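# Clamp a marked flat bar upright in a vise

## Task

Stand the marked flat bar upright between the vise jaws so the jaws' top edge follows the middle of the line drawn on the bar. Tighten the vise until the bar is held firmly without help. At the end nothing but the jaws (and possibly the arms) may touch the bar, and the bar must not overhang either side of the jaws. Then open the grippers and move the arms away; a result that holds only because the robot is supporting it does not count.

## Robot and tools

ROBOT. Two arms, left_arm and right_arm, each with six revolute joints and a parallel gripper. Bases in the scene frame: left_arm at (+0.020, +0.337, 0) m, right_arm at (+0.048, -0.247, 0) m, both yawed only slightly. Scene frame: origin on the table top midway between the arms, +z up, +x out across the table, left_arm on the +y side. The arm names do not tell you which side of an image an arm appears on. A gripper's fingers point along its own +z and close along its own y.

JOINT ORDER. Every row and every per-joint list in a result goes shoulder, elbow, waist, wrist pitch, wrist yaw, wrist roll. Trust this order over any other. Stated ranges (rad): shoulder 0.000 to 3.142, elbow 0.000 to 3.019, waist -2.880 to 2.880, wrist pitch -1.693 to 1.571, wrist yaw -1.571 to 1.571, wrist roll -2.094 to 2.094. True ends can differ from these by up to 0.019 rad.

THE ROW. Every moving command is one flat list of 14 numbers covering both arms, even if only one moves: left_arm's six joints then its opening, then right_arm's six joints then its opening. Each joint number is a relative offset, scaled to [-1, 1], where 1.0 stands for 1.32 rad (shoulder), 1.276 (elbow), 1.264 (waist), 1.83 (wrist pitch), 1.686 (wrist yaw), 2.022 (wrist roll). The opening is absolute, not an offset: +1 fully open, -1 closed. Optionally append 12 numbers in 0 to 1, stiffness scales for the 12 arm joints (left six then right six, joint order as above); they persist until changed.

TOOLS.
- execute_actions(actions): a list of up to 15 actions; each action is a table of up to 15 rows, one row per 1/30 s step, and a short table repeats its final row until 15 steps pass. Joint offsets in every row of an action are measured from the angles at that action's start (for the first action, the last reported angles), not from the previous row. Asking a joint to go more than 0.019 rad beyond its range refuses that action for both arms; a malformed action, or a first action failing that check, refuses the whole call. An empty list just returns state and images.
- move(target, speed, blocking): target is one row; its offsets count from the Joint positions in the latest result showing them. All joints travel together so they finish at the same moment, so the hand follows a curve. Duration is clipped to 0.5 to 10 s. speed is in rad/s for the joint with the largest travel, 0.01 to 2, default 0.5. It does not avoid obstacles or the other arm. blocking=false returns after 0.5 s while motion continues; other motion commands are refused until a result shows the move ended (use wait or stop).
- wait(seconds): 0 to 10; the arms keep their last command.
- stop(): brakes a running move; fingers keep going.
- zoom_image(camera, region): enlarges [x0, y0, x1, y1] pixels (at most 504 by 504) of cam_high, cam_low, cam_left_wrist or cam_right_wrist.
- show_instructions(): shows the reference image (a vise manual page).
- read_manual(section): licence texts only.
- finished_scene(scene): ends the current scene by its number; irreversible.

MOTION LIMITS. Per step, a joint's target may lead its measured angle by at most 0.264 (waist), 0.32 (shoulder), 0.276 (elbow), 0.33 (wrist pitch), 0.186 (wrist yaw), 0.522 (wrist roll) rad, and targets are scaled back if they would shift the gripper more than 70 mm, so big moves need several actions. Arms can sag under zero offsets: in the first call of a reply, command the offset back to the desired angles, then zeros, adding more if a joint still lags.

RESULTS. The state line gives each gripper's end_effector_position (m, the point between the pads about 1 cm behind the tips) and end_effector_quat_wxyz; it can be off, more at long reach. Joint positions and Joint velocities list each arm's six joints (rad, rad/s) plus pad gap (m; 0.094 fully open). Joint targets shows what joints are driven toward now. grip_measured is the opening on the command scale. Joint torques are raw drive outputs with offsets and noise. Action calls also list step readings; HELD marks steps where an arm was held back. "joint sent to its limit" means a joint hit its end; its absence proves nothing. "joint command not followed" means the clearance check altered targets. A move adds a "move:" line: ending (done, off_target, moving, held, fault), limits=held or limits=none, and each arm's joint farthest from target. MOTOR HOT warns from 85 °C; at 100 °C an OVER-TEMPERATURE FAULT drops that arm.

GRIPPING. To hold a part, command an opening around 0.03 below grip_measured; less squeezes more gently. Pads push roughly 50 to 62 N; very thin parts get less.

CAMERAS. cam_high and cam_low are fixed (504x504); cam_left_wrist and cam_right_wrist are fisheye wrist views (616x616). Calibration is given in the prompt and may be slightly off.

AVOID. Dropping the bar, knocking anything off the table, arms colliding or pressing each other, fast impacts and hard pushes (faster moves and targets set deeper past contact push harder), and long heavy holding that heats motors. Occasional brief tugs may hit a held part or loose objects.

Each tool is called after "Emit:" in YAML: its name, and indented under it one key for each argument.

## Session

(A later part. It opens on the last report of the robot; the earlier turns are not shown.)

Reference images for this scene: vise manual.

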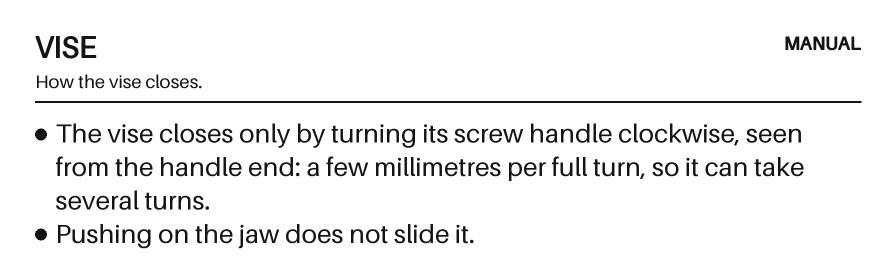

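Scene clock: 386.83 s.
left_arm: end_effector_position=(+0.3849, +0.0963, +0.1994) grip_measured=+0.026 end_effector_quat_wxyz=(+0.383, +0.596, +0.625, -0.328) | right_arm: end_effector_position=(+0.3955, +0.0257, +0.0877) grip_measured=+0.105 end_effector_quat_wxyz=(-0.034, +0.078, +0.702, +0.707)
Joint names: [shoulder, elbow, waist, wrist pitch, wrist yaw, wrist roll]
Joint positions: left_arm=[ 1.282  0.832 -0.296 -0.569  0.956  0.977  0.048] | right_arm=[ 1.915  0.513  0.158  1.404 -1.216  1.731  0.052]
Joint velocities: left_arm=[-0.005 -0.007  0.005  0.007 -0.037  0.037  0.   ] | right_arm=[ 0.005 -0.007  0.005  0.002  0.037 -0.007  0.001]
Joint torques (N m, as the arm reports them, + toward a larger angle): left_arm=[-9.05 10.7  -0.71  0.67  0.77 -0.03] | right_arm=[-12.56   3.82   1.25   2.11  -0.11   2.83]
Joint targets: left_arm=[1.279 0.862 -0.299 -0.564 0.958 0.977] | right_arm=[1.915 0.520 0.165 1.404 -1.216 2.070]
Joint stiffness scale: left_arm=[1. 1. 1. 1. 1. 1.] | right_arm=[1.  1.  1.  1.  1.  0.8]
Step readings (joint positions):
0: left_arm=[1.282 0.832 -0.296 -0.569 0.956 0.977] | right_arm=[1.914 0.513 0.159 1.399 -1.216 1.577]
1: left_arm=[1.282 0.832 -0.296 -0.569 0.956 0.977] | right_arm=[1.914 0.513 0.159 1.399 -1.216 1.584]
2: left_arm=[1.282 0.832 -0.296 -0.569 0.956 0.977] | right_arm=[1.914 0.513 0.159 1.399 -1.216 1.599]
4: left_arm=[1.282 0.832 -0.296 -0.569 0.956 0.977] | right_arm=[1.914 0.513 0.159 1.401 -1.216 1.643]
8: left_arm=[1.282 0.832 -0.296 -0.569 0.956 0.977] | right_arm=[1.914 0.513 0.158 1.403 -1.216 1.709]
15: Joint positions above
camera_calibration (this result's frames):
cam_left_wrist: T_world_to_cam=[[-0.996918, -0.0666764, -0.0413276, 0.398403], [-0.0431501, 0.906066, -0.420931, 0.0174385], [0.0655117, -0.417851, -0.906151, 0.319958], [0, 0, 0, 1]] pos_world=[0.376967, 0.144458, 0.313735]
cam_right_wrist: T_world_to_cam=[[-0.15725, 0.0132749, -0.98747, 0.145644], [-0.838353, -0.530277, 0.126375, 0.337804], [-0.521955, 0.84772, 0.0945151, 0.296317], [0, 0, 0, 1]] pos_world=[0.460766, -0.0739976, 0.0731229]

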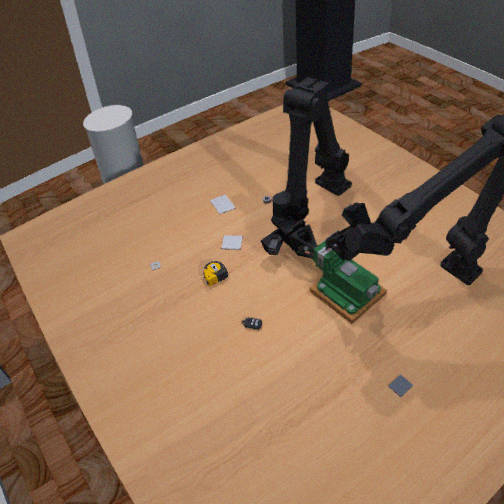

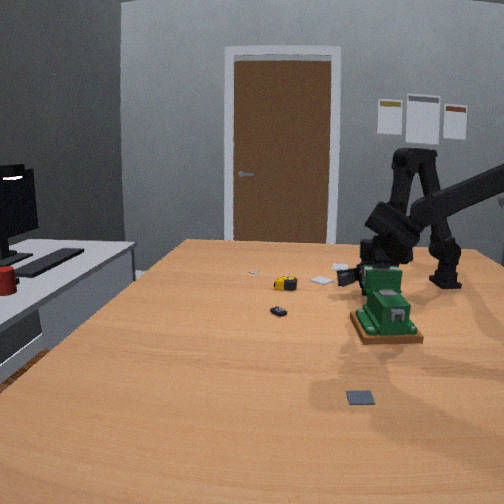

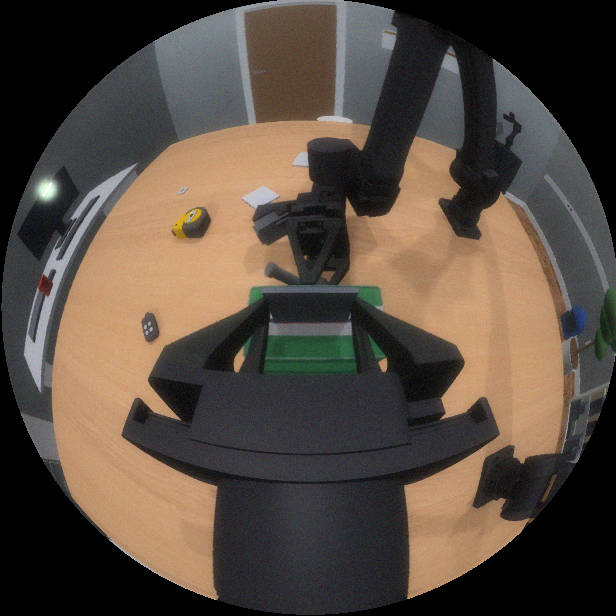

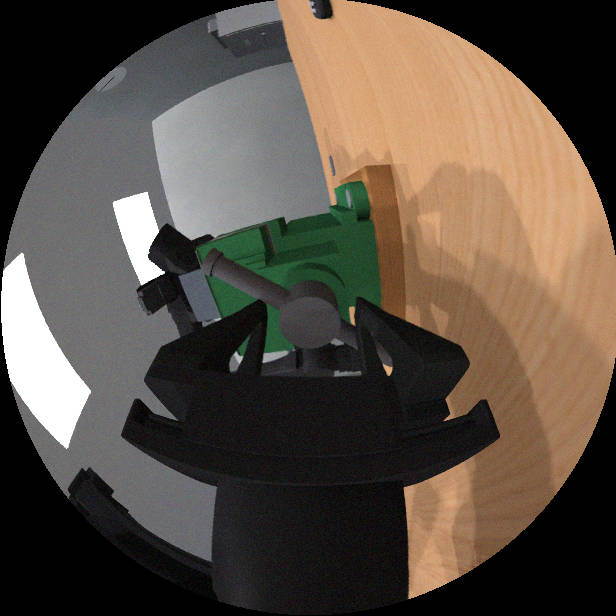

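Emit:
execute_actions:
  actions:
    - [[-0.002,0.0235,-0.003,0.003,0.001,0,-0.01,0,0.005,0.004,0.0,0,0.14,0.1],[-0.002,0.0235,-0.003,0.003,0.001,0,-0.01,0,0.005,0.004,0.0,0,0.11,0.1],[-0.002,0.0235,-0.003,0.003,0.001,0,-0.01,0,0.005,0.004,0.0,0,0.08,0.1],[-0.002,0.0235,-0.003,0.003,0.001,0,-0.01,0,0.005,0.004,0.0,0,0.05,0.1],[-0.002,0.0235,-0.003,0.003,0.001,0,-0.01,0,0.005,0.004,0.0,0,0.02,0.1],[-0.002,0.0235,-0.003,0.003,0.001,0,-0.01,0,0.005,0.004,0.0,0,-0.01,0.2],[-0.002,0.0235,-0.003,0.003,0.001,0,-0.01,0,0.005,0.004,0.0,0,-0.04,0.3],[-0.002,0.0235,-0.003,0.003,0.001,0,-0.01,0,0.005,0.004,0.0,0,-0.07,0.4],[-0.002,0.0235,-0.003,0.003,0.001,0,-0.01,0,0.005,0.004,0.0,0,-0.10,0.5],[-0.002,0.0235,-0.003,0.003,0.001,0,-0.01,0,0.005,0.004,0.0,0,-0.13,0.6],[-0.002,0.0235,-0.003,0.003,0.001,0,-0.01,0,0.005,0.004,0.0,0,-0.15,0.7],[-0.002,0.0235,-0.003,0.003,0.001,0,-0.01,0,0.005,0.004,0.0,0,-0.17,0.7]]

Emit:
zoom_image:
  camera: "cam_left_wrist"
  region: [230, 270, 400, 380]

Scene clock: 390.03 s.
left_arm: end_effector_position=(+0.3849, +0.0963, +0.1994) grip_measured=+0.026 end_effector_quat_wxyz=(+0.383, +0.596, +0.625, -0.328) | right_arm: end_effector_position=(+0.3957, +0.0257, +0.0876) grip_measured=+0.699 end_effector_quat_wxyz=(+0.049, -0.004, +0.707, +0.706)
Joint names: [shoulder, elbow, waist, wrist pitch, wrist yaw, wrist roll]
Joint positions: left_arm=[ 1.282  0.832 -0.296 -0.569  0.956  0.977  0.048] | right_arm=[ 1.915  0.513  0.158  1.404 -1.215  1.497  0.08 ]
Joint velocities: left_arm=[-0.005 -0.012 -0.015 -0.007 -0.022  0.051  0.   ] | right_arm=[ 0.005 -0.007 -0.005  0.022 -0.007 -0.593  0.001]
Joint torques (N m, as the arm reports them, + toward a larger angle): left_arm=[-10.35  11.09   0.15   0.85   0.76  -0.01] | right_arm=[-12.14   3.79   1.25   2.08  -0.12  -0.33]
Joint targets: left_arm=[1.279 0.862 -0.299 -0.564 0.958 0.977] | right_arm=[1.915 0.520 0.163 1.404 -1.216 1.387]
Joint stiffness scale: left_arm=[1. 1. 1. 1. 1. 1.] | right_arm=[1.  1.  1.  1.  1.  0.8]
Step readings (joint positions):
0: left_arm=[1.282 0.832 -0.296 -0.569 0.956 0.977] | right_arm=[1.915 0.513 0.158 1.404 -1.216 1.732]
1: left_arm=[1.282 0.832 -0.296 -0.569 0.956 0.977] | right_arm=[1.915 0.513 0.158 1.404 -1.216 1.731]
2: left_arm=[1.282 0.832 -0.296 -0.569 0.956 0.977] | right_arm=[1.915 0.513 0.158 1.404 -1.216 1.728]
4: left_arm=[1.282 0.832 -0.296 -0.569 0.956 0.977] | right_arm=[1.915 0.513 0.158 1.404 -1.216 1.720]
8: left_arm=[1.282 0.832 -0.296 -0.569 0.956 0.977] | right_arm=[1.915 0.513 0.158 1.404 -1.215 1.693]
15: Joint positions above
camera_calibration (this result's frames):
cam_left_wrist: T_world_to_cam=[[-0.996918, -0.0666764, -0.0413276, 0.398403], [-0.0431501, 0.906066, -0.420931, 0.0174385], [0.0655117, -0.417851, -0.906151, 0.319958], [0, 0, 0, 1]] pos_world=[0.376967, 0.144458, 0.313735]
cam_right_wrist: T_world_to_cam=[[0.0757777, -0.00145606, -0.997124, 0.0545905], [-0.846242, -0.528997, -0.0635387, 0.357635], [-0.527383, 0.848622, -0.0413184, 0.310424], [0, 0, 0, 1]] pos_world=[0.462221, -0.0741652, 0.0899833]

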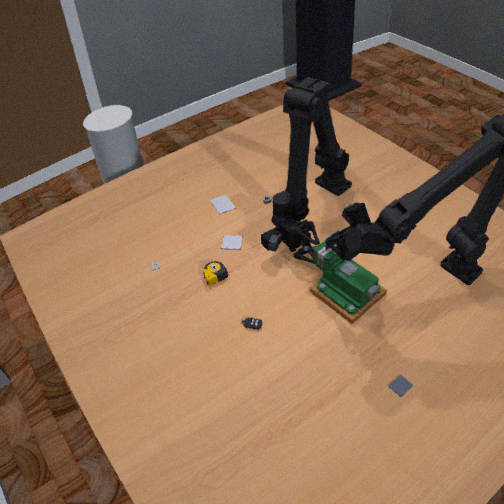

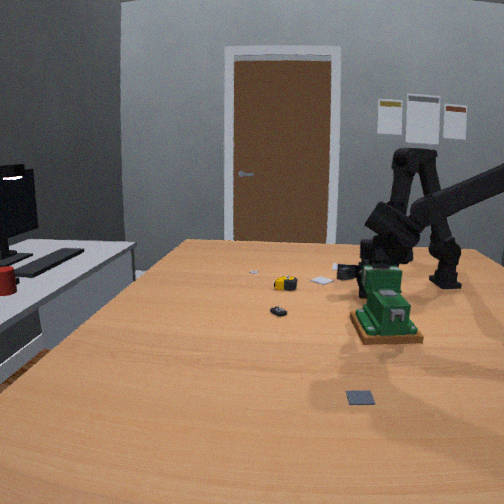

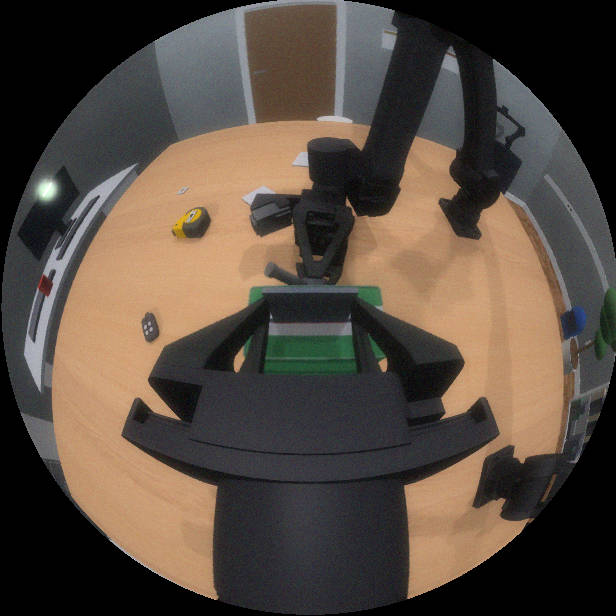

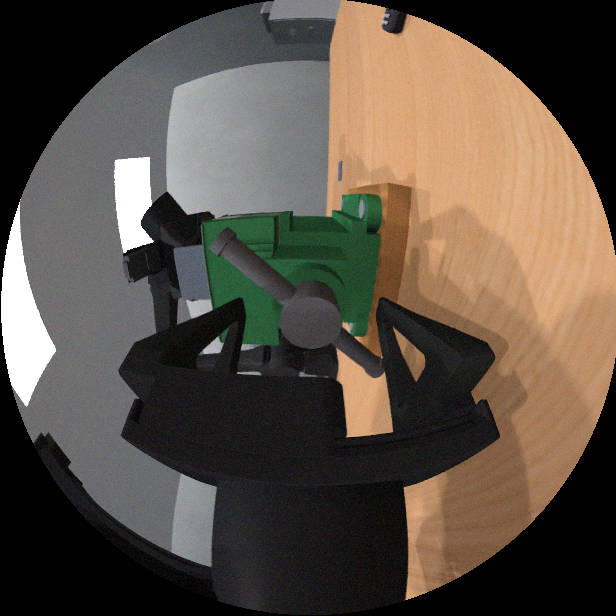

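Region (230, 270, 400, 380) of cam_left_wrist's 616x616 image, scaled by 2.965, with more detail than that image has; it fills the top 326 rows of this view, and the rest is white.

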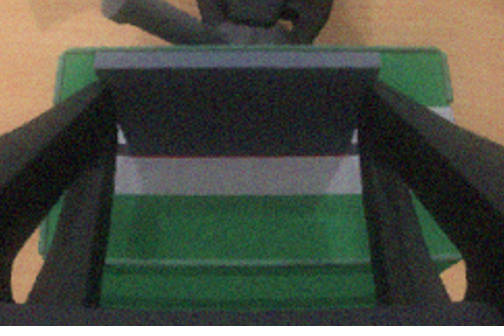

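Emit:
zoom_image:
  camera: "cam_left_wrist"
  region: [340, 295, 390, 335]

Emit:
zoom_image:
  camera: "cam_high"
  region: [295, 225, 375, 285]

Region (340, 295, 390, 335) of cam_left_wrist's 616x616 image, scaled by 10.080, with more detail than that image has; it fills the top 403 rows of this view, and the rest is white.

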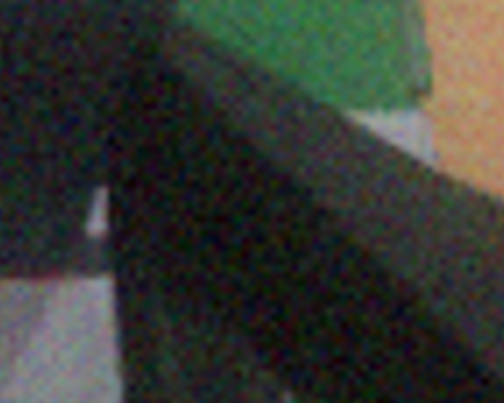

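Region (295, 225, 375, 285) of cam_high's 504x504 image, scaled by 6.300, with more detail than that image has; it fills the top 378 rows of this view, and the rest is white.

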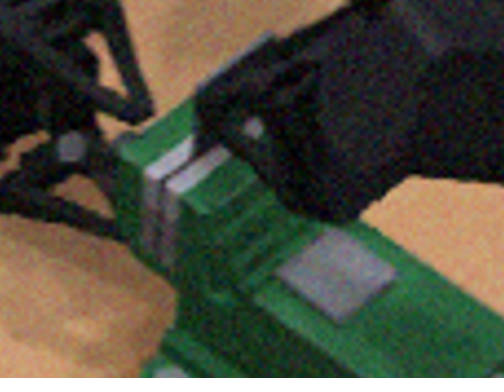

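Emit:
execute_actions:
  actions:
    - [[-0.002,0.0235,-0.003,0.003,0.001,0,0.03,0,0.0,-0.003,0.002,0,-0.054,0.7,1,1,1,1,1,1,1,1,1,1,1,1],[-0.002,0.0235,-0.003,0.003,0.001,0,0.08,0,-0.003,-0.008,0.005,0,-0.054,0.7],[-0.002,0.0235,-0.003,0.003,0.001,0,0.15,0,-0.006,-0.013,0.008,0,-0.054,0.7],[-0.002,0.0235,-0.003,0.003,0.001,0,0.25,0,-0.010,-0.019,0.011,0,-0.054,0.7],[-0.002,0.0235,-0.003,0.003,0.001,0,0.35,0,-0.014,-0.025,0.014,0,-0.054,0.7],[-0.002,0.0235,-0.003,0.003,0.001,0,0.45,0,-0.018,-0.031,0.017,0,-0.054,0.7],[-0.002,0.0235,-0.003,0.003,0.001,0,0.55,0,-0.022,-0.037,0.020,0,-0.054,0.7],[-0.002,0.0235,-0.003,0.003,0.001,0,0.6,0,-0.026,-0.043,0.023,0,-0.054,0.7],[-0.002,0.0235,-0.003,0.003,0.001,0,0.6,0,-0.030,-0.049,0.026,0,-0.054,0.7],[-0.002,0.0235,-0.003,0.003,0.001,0,0.6,0,-0.034,-0.055,0.029,0,-0.054,0.7],[-0.002,0.0235,-0.003,0.003,0.001,0,0.6,0,-0.038,-0.061,0.032,0,-0.054,0.7],[-0.002,0.0235,-0.003,0.003,0.001,0,0.6,0,-0.0415,-0.066,0.036,0,-0.054,0.7]]

Emit:
zoom_image:
  camera: "cam_left_wrist"
  region: [230, 270, 400, 380]

Scene clock: 394.37 s.
left_arm: end_effector_position=(+0.3850, +0.0963, +0.1994) grip_measured=+0.597 end_effector_quat_wxyz=(+0.383, +0.596, +0.625, -0.328) | right_arm: end_effector_position=(+0.3988, -0.0060, +0.0852) grip_measured=+0.699 end_effector_quat_wxyz=(+0.110, -0.010, +0.707, +0.699)
Joint names: [shoulder, elbow, waist, wrist pitch, wrist yaw, wrist roll]
Joint positions: left_arm=[ 1.282  0.832 -0.296 -0.569  0.956  0.977  0.075] | right_arm=[ 1.915  0.467  0.08   1.451 -1.215  1.403  0.08 ]
Joint velocities: left_arm=[ 0.005  0.002  0.015  0.012 -0.037  0.037 -0.001] | right_arm=[-0.015 -0.037 -0.073  0.037  0.022  0.007  0.001]
Joint torques (N m, as the arm reports them, + toward a larger angle): left_arm=[-8.79 11.05  0.71  0.88  0.75 -0.07] | right_arm=[-11.59   2.35   0.58   2.72  -0.1   -0.33]
Joint targets: left_arm=[1.279 0.862 -0.299 -0.564 0.958 0.977] | right_arm=[1.915 0.460 0.075 1.471 -1.215 1.388]
Joint stiffness scale: left_arm=[1. 1. 1. 1. 1. 1.] | right_arm=[1. 1. 1. 1. 1. 1.]
Step readings (joint positions):
0: left_arm=[1.282 0.832 -0.296 -0.569 0.956 0.977] | right_arm=[1.915 0.513 0.158 1.404 -1.215 1.407]
1: left_arm=[1.282 0.832 -0.296 -0.569 0.956 0.977] | right_arm=[1.915 0.513 0.158 1.404 -1.215 1.406]
2: left_arm=[1.282 0.832 -0.296 -0.569 0.956 0.977] | right_arm=[1.915 0.513 0.158 1.404 -1.215 1.405]
4: left_arm=[1.282 0.832 -0.296 -0.569 0.956 0.977] | right_arm=[1.915 0.513 0.157 1.405 -1.215 1.405]
8: left_arm=[1.282 0.832 -0.296 -0.569 0.956 0.977] | right_arm=[1.915 0.499 0.133 1.420 -1.215 1.404]
15: Joint positions above
camera_calibration (this result's frames):
cam_left_wrist: T_world_to_cam=[[-0.996902, -0.0668628, -0.0414299, 0.398471], [-0.043297, 0.906189, -0.42065, 0.0173826], [0.0656692, -0.417553, -0.906277, 0.319862], [0, 0, 0, 1]] pos_world=[0.376984, 0.14445, 0.313704]
cam_right_wrist: T_world_to_cam=[[0.167961, -0.0203349, -0.985584, 0.0139903], [-0.875542, -0.462516, -0.139665, 0.361945], [-0.453008, 0.886378, -0.0954885, 0.3141], [0, 0, 0, 1]] pos_world=[0.456838, -0.110722, 0.0943326]

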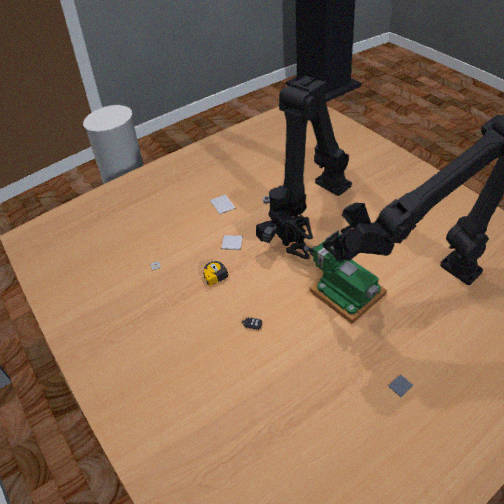

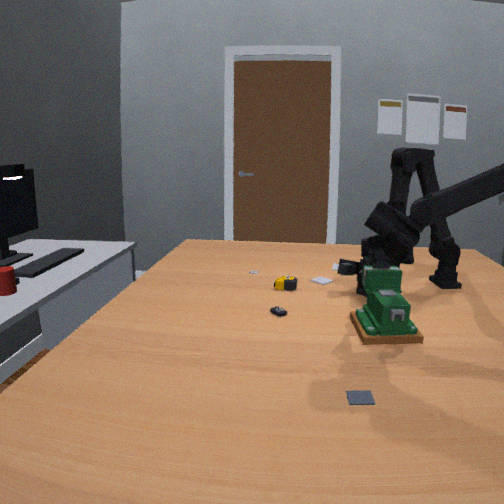

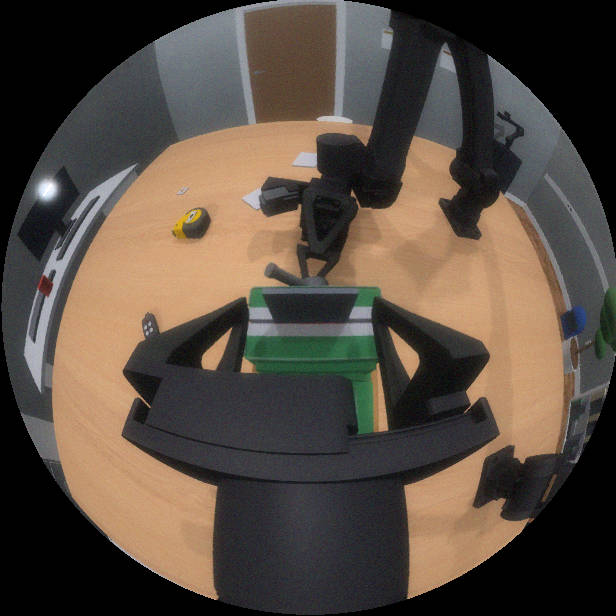

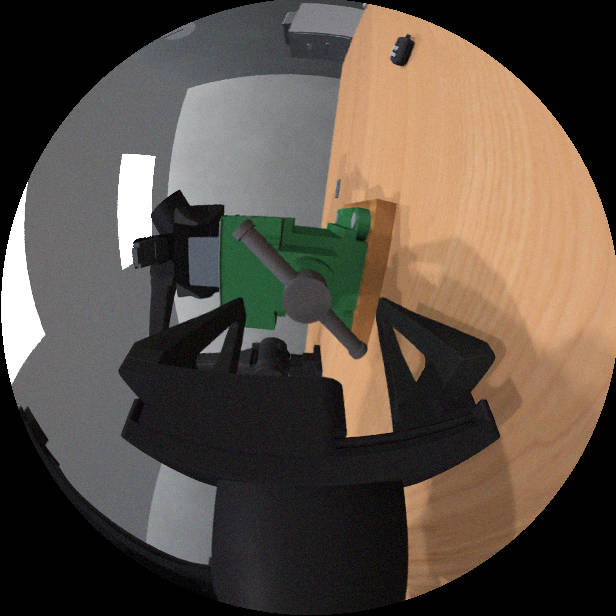

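Region (230, 270, 400, 380) of cam_left_wrist's 616x616 image, scaled by 2.965, with more detail than that image has; it fills the top 326 rows of this view, and the rest is white.

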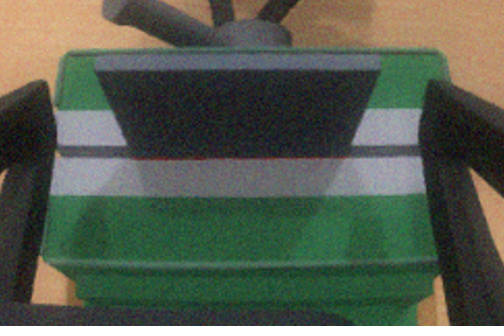

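Emit:
move:
  target: [-0.3,0.02,0.12,0,0,0,0.6,-0.068,-0.01,-0.014,-0.05,0,-0.694,0.7]
  speed: 1.5

Scene clock: 400.77 s.
left_arm: end_effector_position=(+0.3578, +0.1553, +0.3455) grip_measured=+0.597 end_effector_quat_wxyz=(+0.539, +0.590, +0.566, -0.202) | right_arm: end_effector_position=(+0.4027, -0.0078, +0.0994) grip_measured=+0.699 end_effector_quat_wxyz=(+0.528, -0.455, +0.543, +0.468)
Joint names: [shoulder, elbow, waist, wrist pitch, wrist yaw, wrist roll]
Joint positions: left_arm=[ 0.885  0.832 -0.158 -0.569  0.956  0.977  0.075] | right_arm=[ 1.847  0.467  0.074  1.369 -1.215  0.016  0.08 ]
Joint velocities: left_arm=[-0.005  0.002 -0.005  0.032 -0.037  0.022  0.001] | right_arm=[-0.005 -0.012 -0.005  0.002  0.022 -0.037 -0.001]
Joint torques (N m, as the arm reports them, + toward a larger angle): left_arm=[-5.34 12.02  1.82  1.21  0.52 -0.07] | right_arm=[-13.11   2.23  -0.44   1.54  -0.11  -0.19]
Joint targets: left_arm=[0.886 0.858 -0.144 -0.569 0.956 0.977] | right_arm=[1.825 0.454 0.062 1.360 -1.215 0.000]
Joint stiffness scale: left_arm=[1. 1. 1. 1. 1. 1.] | right_arm=[1. 1. 1. 1. 1. 1.]
move: off_target (left_arm, right_arm); limits=none; left_arm: farthest joint: the elbow, 0.025 radians from its target (0.025 radians at the start); right_arm: farthest joint: the shoulder, 0.022 radians from its target (0.090 radians at the start)
camera_calibration (this result's frames):
cam_left_wrist: T_world_to_cam=[[-0.889231, -0.213464, -0.404601, 0.491131], [0.0149474, 0.870423, -0.492078, 0.033575], [0.457214, -0.443619, -0.770816, 0.295836], [0, 0, 0, 1]] pos_world=[0.300967, 0.206853, 0.443269]
cam_right_wrist: T_world_to_cam=[[0.988987, -0.14538, -0.0277378, -0.399503], [-0.107347, -0.575589, -0.810663, 0.122986], [0.101888, 0.804712, -0.584856, 0.143368], [0, 0, 0, 1]] pos_world=[0.393698, -0.10266, 0.172469]

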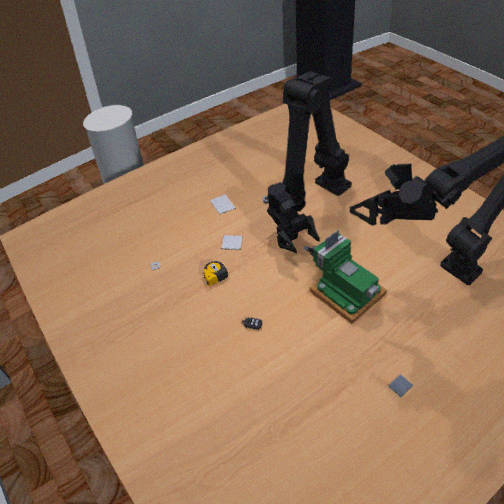

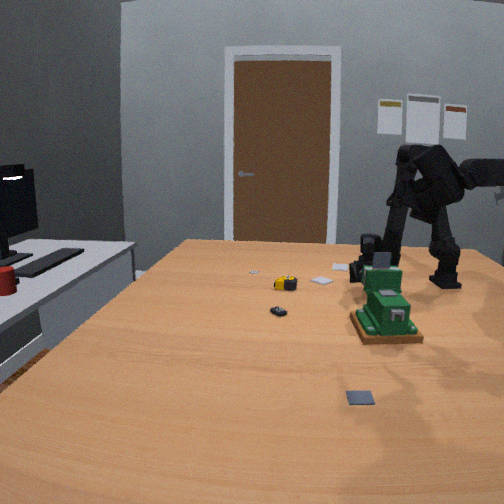

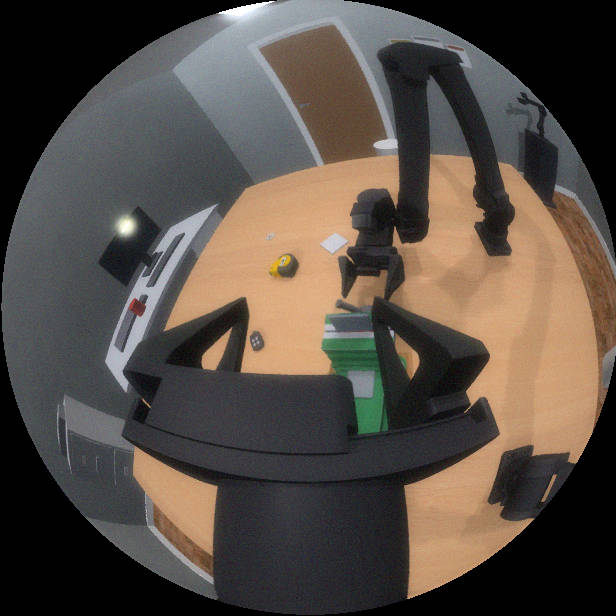

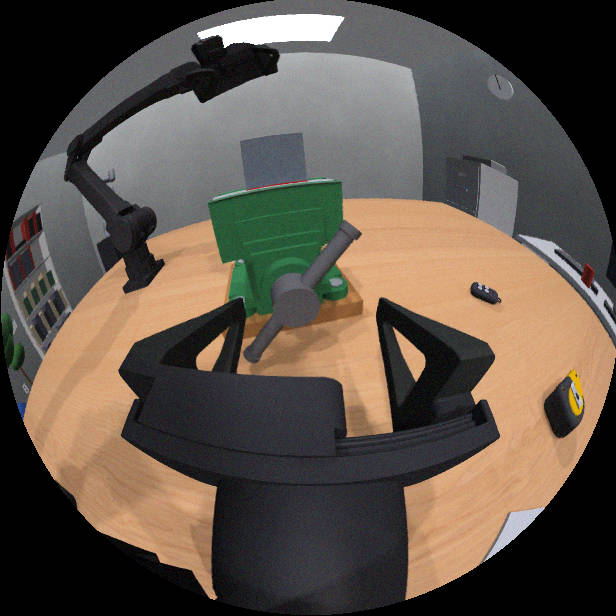

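Emit:
zoom_image:
  camera: "cam_right_wrist"
  region: [238, 175, 274, 195]

Emit:
zoom_image:
  camera: "cam_right_wrist"
  region: [282, 168, 318, 188]

Emit:
zoom_image:
  camera: "cam_right_wrist"
  region: [200, 125, 350, 215]

Region (238, 175, 274, 195) of cam_right_wrist's 616x616 image, scaled by 14.000, with more detail than that image has.

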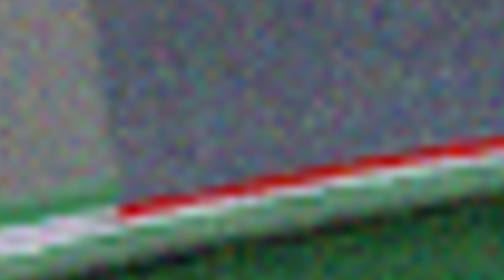

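Region (282, 168, 318, 188) of cam_right_wrist's 616x616 image, scaled by 14.000, with more detail than that image has.

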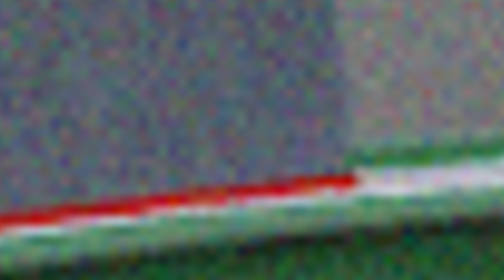

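Region (200, 125, 350, 215) of cam_right_wrist's 616x616 image, scaled by 3.360, with more detail than that image has; it fills the top 302 rows of this view, and the rest is white.

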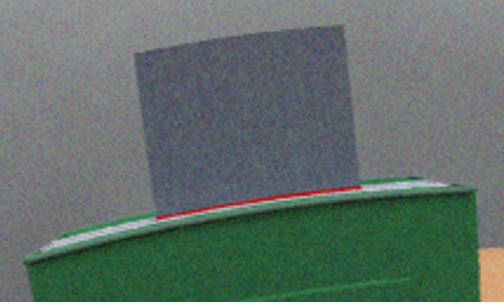

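Emit:
zoom_image:
  camera: "cam_right_wrist"
  region: [244, 181, 262, 193]

Emit:
zoom_image:
  camera: "cam_right_wrist"
  region: [294, 175, 312, 187]

Emit:
zoom_image:
  camera: "cam_low"
  region: [360, 245, 405, 280]

Region (244, 181, 262, 193) of cam_right_wrist's 616x616 image, scaled by 28.000, with more detail than that image has.

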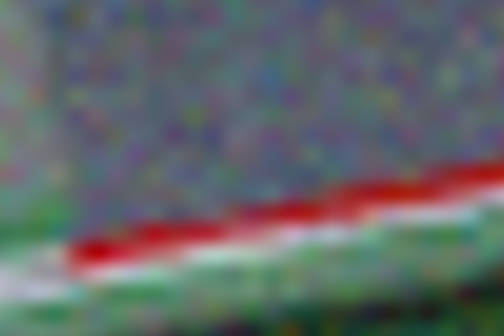

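Region (294, 175, 312, 187) of cam_right_wrist's 616x616 image, scaled by 28.000, with more detail than that image has.

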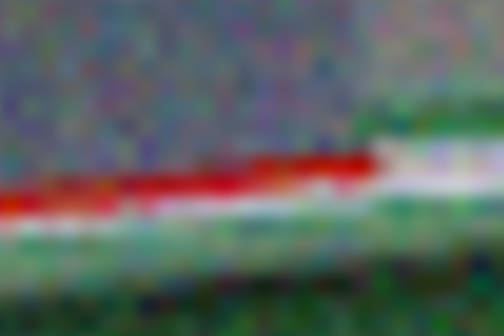

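Region (360, 245, 405, 280) of cam_low's 504x504 image, scaled by 11.200, with more detail than that image has.

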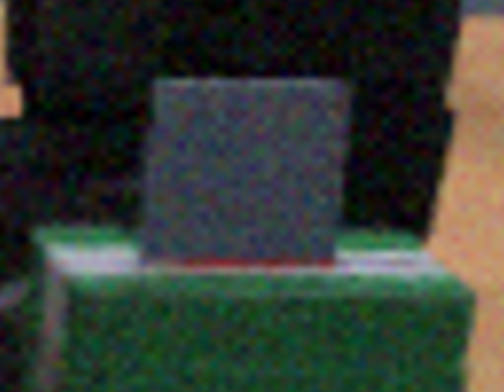

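Emit:
move:
  target: [-0.05,0.02,0.08,0,0,0,0.6,-0.08,0,-0.25,0,0,0,0.7]
  speed: 0.8

Scene clock: 407.40 s.
left_arm: end_effector_position=(+0.3585, +0.1871, +0.3664) grip_measured=+0.597 end_effector_quat_wxyz=(+0.567, +0.569, +0.574, -0.160) | right_arm: end_effector_position=(+0.4612, -0.1320, +0.1344) grip_measured=+0.699 end_effector_quat_wxyz=(+0.622, -0.383, +0.582, +0.357)
Joint names: [shoulder, elbow, waist, wrist pitch, wrist yaw, wrist roll]
Joint positions: left_arm=[ 0.821  0.832 -0.067 -0.569  0.956  0.977  0.075] | right_arm=[ 1.754  0.467 -0.247  1.369 -1.215  0.016  0.08 ]
Joint velocities: left_arm=[-0.015 -0.007 -0.015  0.012 -0.051 -0.007 -0.001] | right_arm=[-0.005 -0.002  0.015 -0.002 -0.037 -0.051 -0.   ]
Joint torques (N m, as the arm reports them, + toward a larger angle): left_arm=[-5.94 12.17  0.9   1.29  0.5  -0.06] | right_arm=[-12.01   4.32   1.1    1.92  -0.04  -0.03]
Joint targets: left_arm=[0.819 0.858 -0.057 -0.569 0.956 0.977] | right_arm=[1.742 0.467 -0.242 1.369 -1.215 0.016]
Joint stiffness scale: left_arm=[1. 1. 1. 1. 1. 1.] | right_arm=[1. 1. 1. 1. 1. 1.]
move: off_target (left_arm); limits=none; left_arm: farthest joint: the elbow, 0.025 radians from its target (0.025 radians at the start); right_arm: farthest joint: the shoulder, 0.013 radians from its target (0.106 radians at the start)
camera_calibration (this result's frames):
cam_left_wrist: T_world_to_cam=[[-0.838723, -0.293902, -0.458437, 0.523631], [-0.0325408, 0.867397, -0.496551, 0.0354241], [0.543585, -0.401551, -0.73707, 0.274515], [0, 0, 0, 1]] pos_world=[0.291112, 0.233402, 0.459979]
cam_right_wrist: T_world_to_cam=[[0.89133, -0.449326, 0.0603168, -0.481292], [-0.206805, -0.521374, -0.827889, 0.141466], [0.40344, 0.725449, -0.557639, 0.104629], [0, 0, 0, 1]] pos_world=[0.416034, -0.218403, 0.204493]

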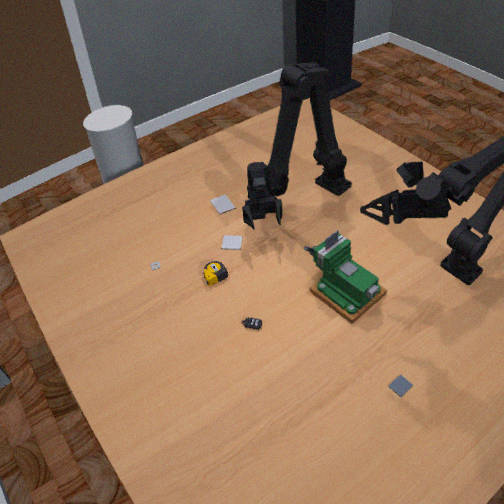

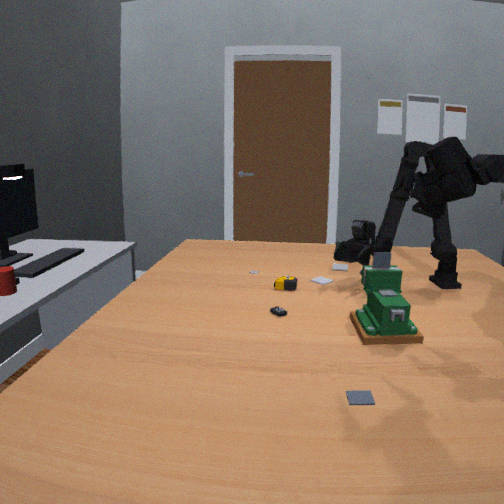

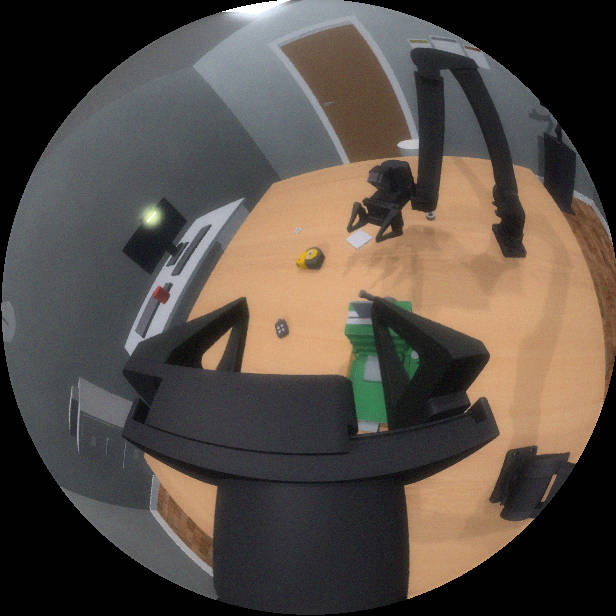

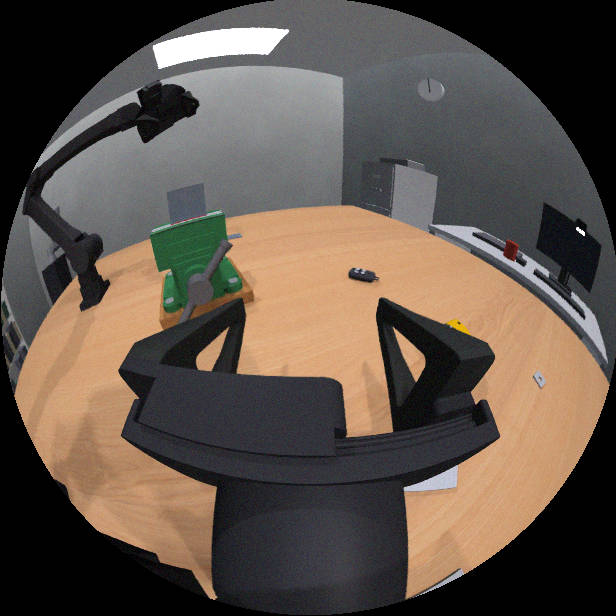

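Both arms are clear and the bar is held in the vise.

Emit:
finished_scene:
  scene: 2

The scene is finished: the task was done.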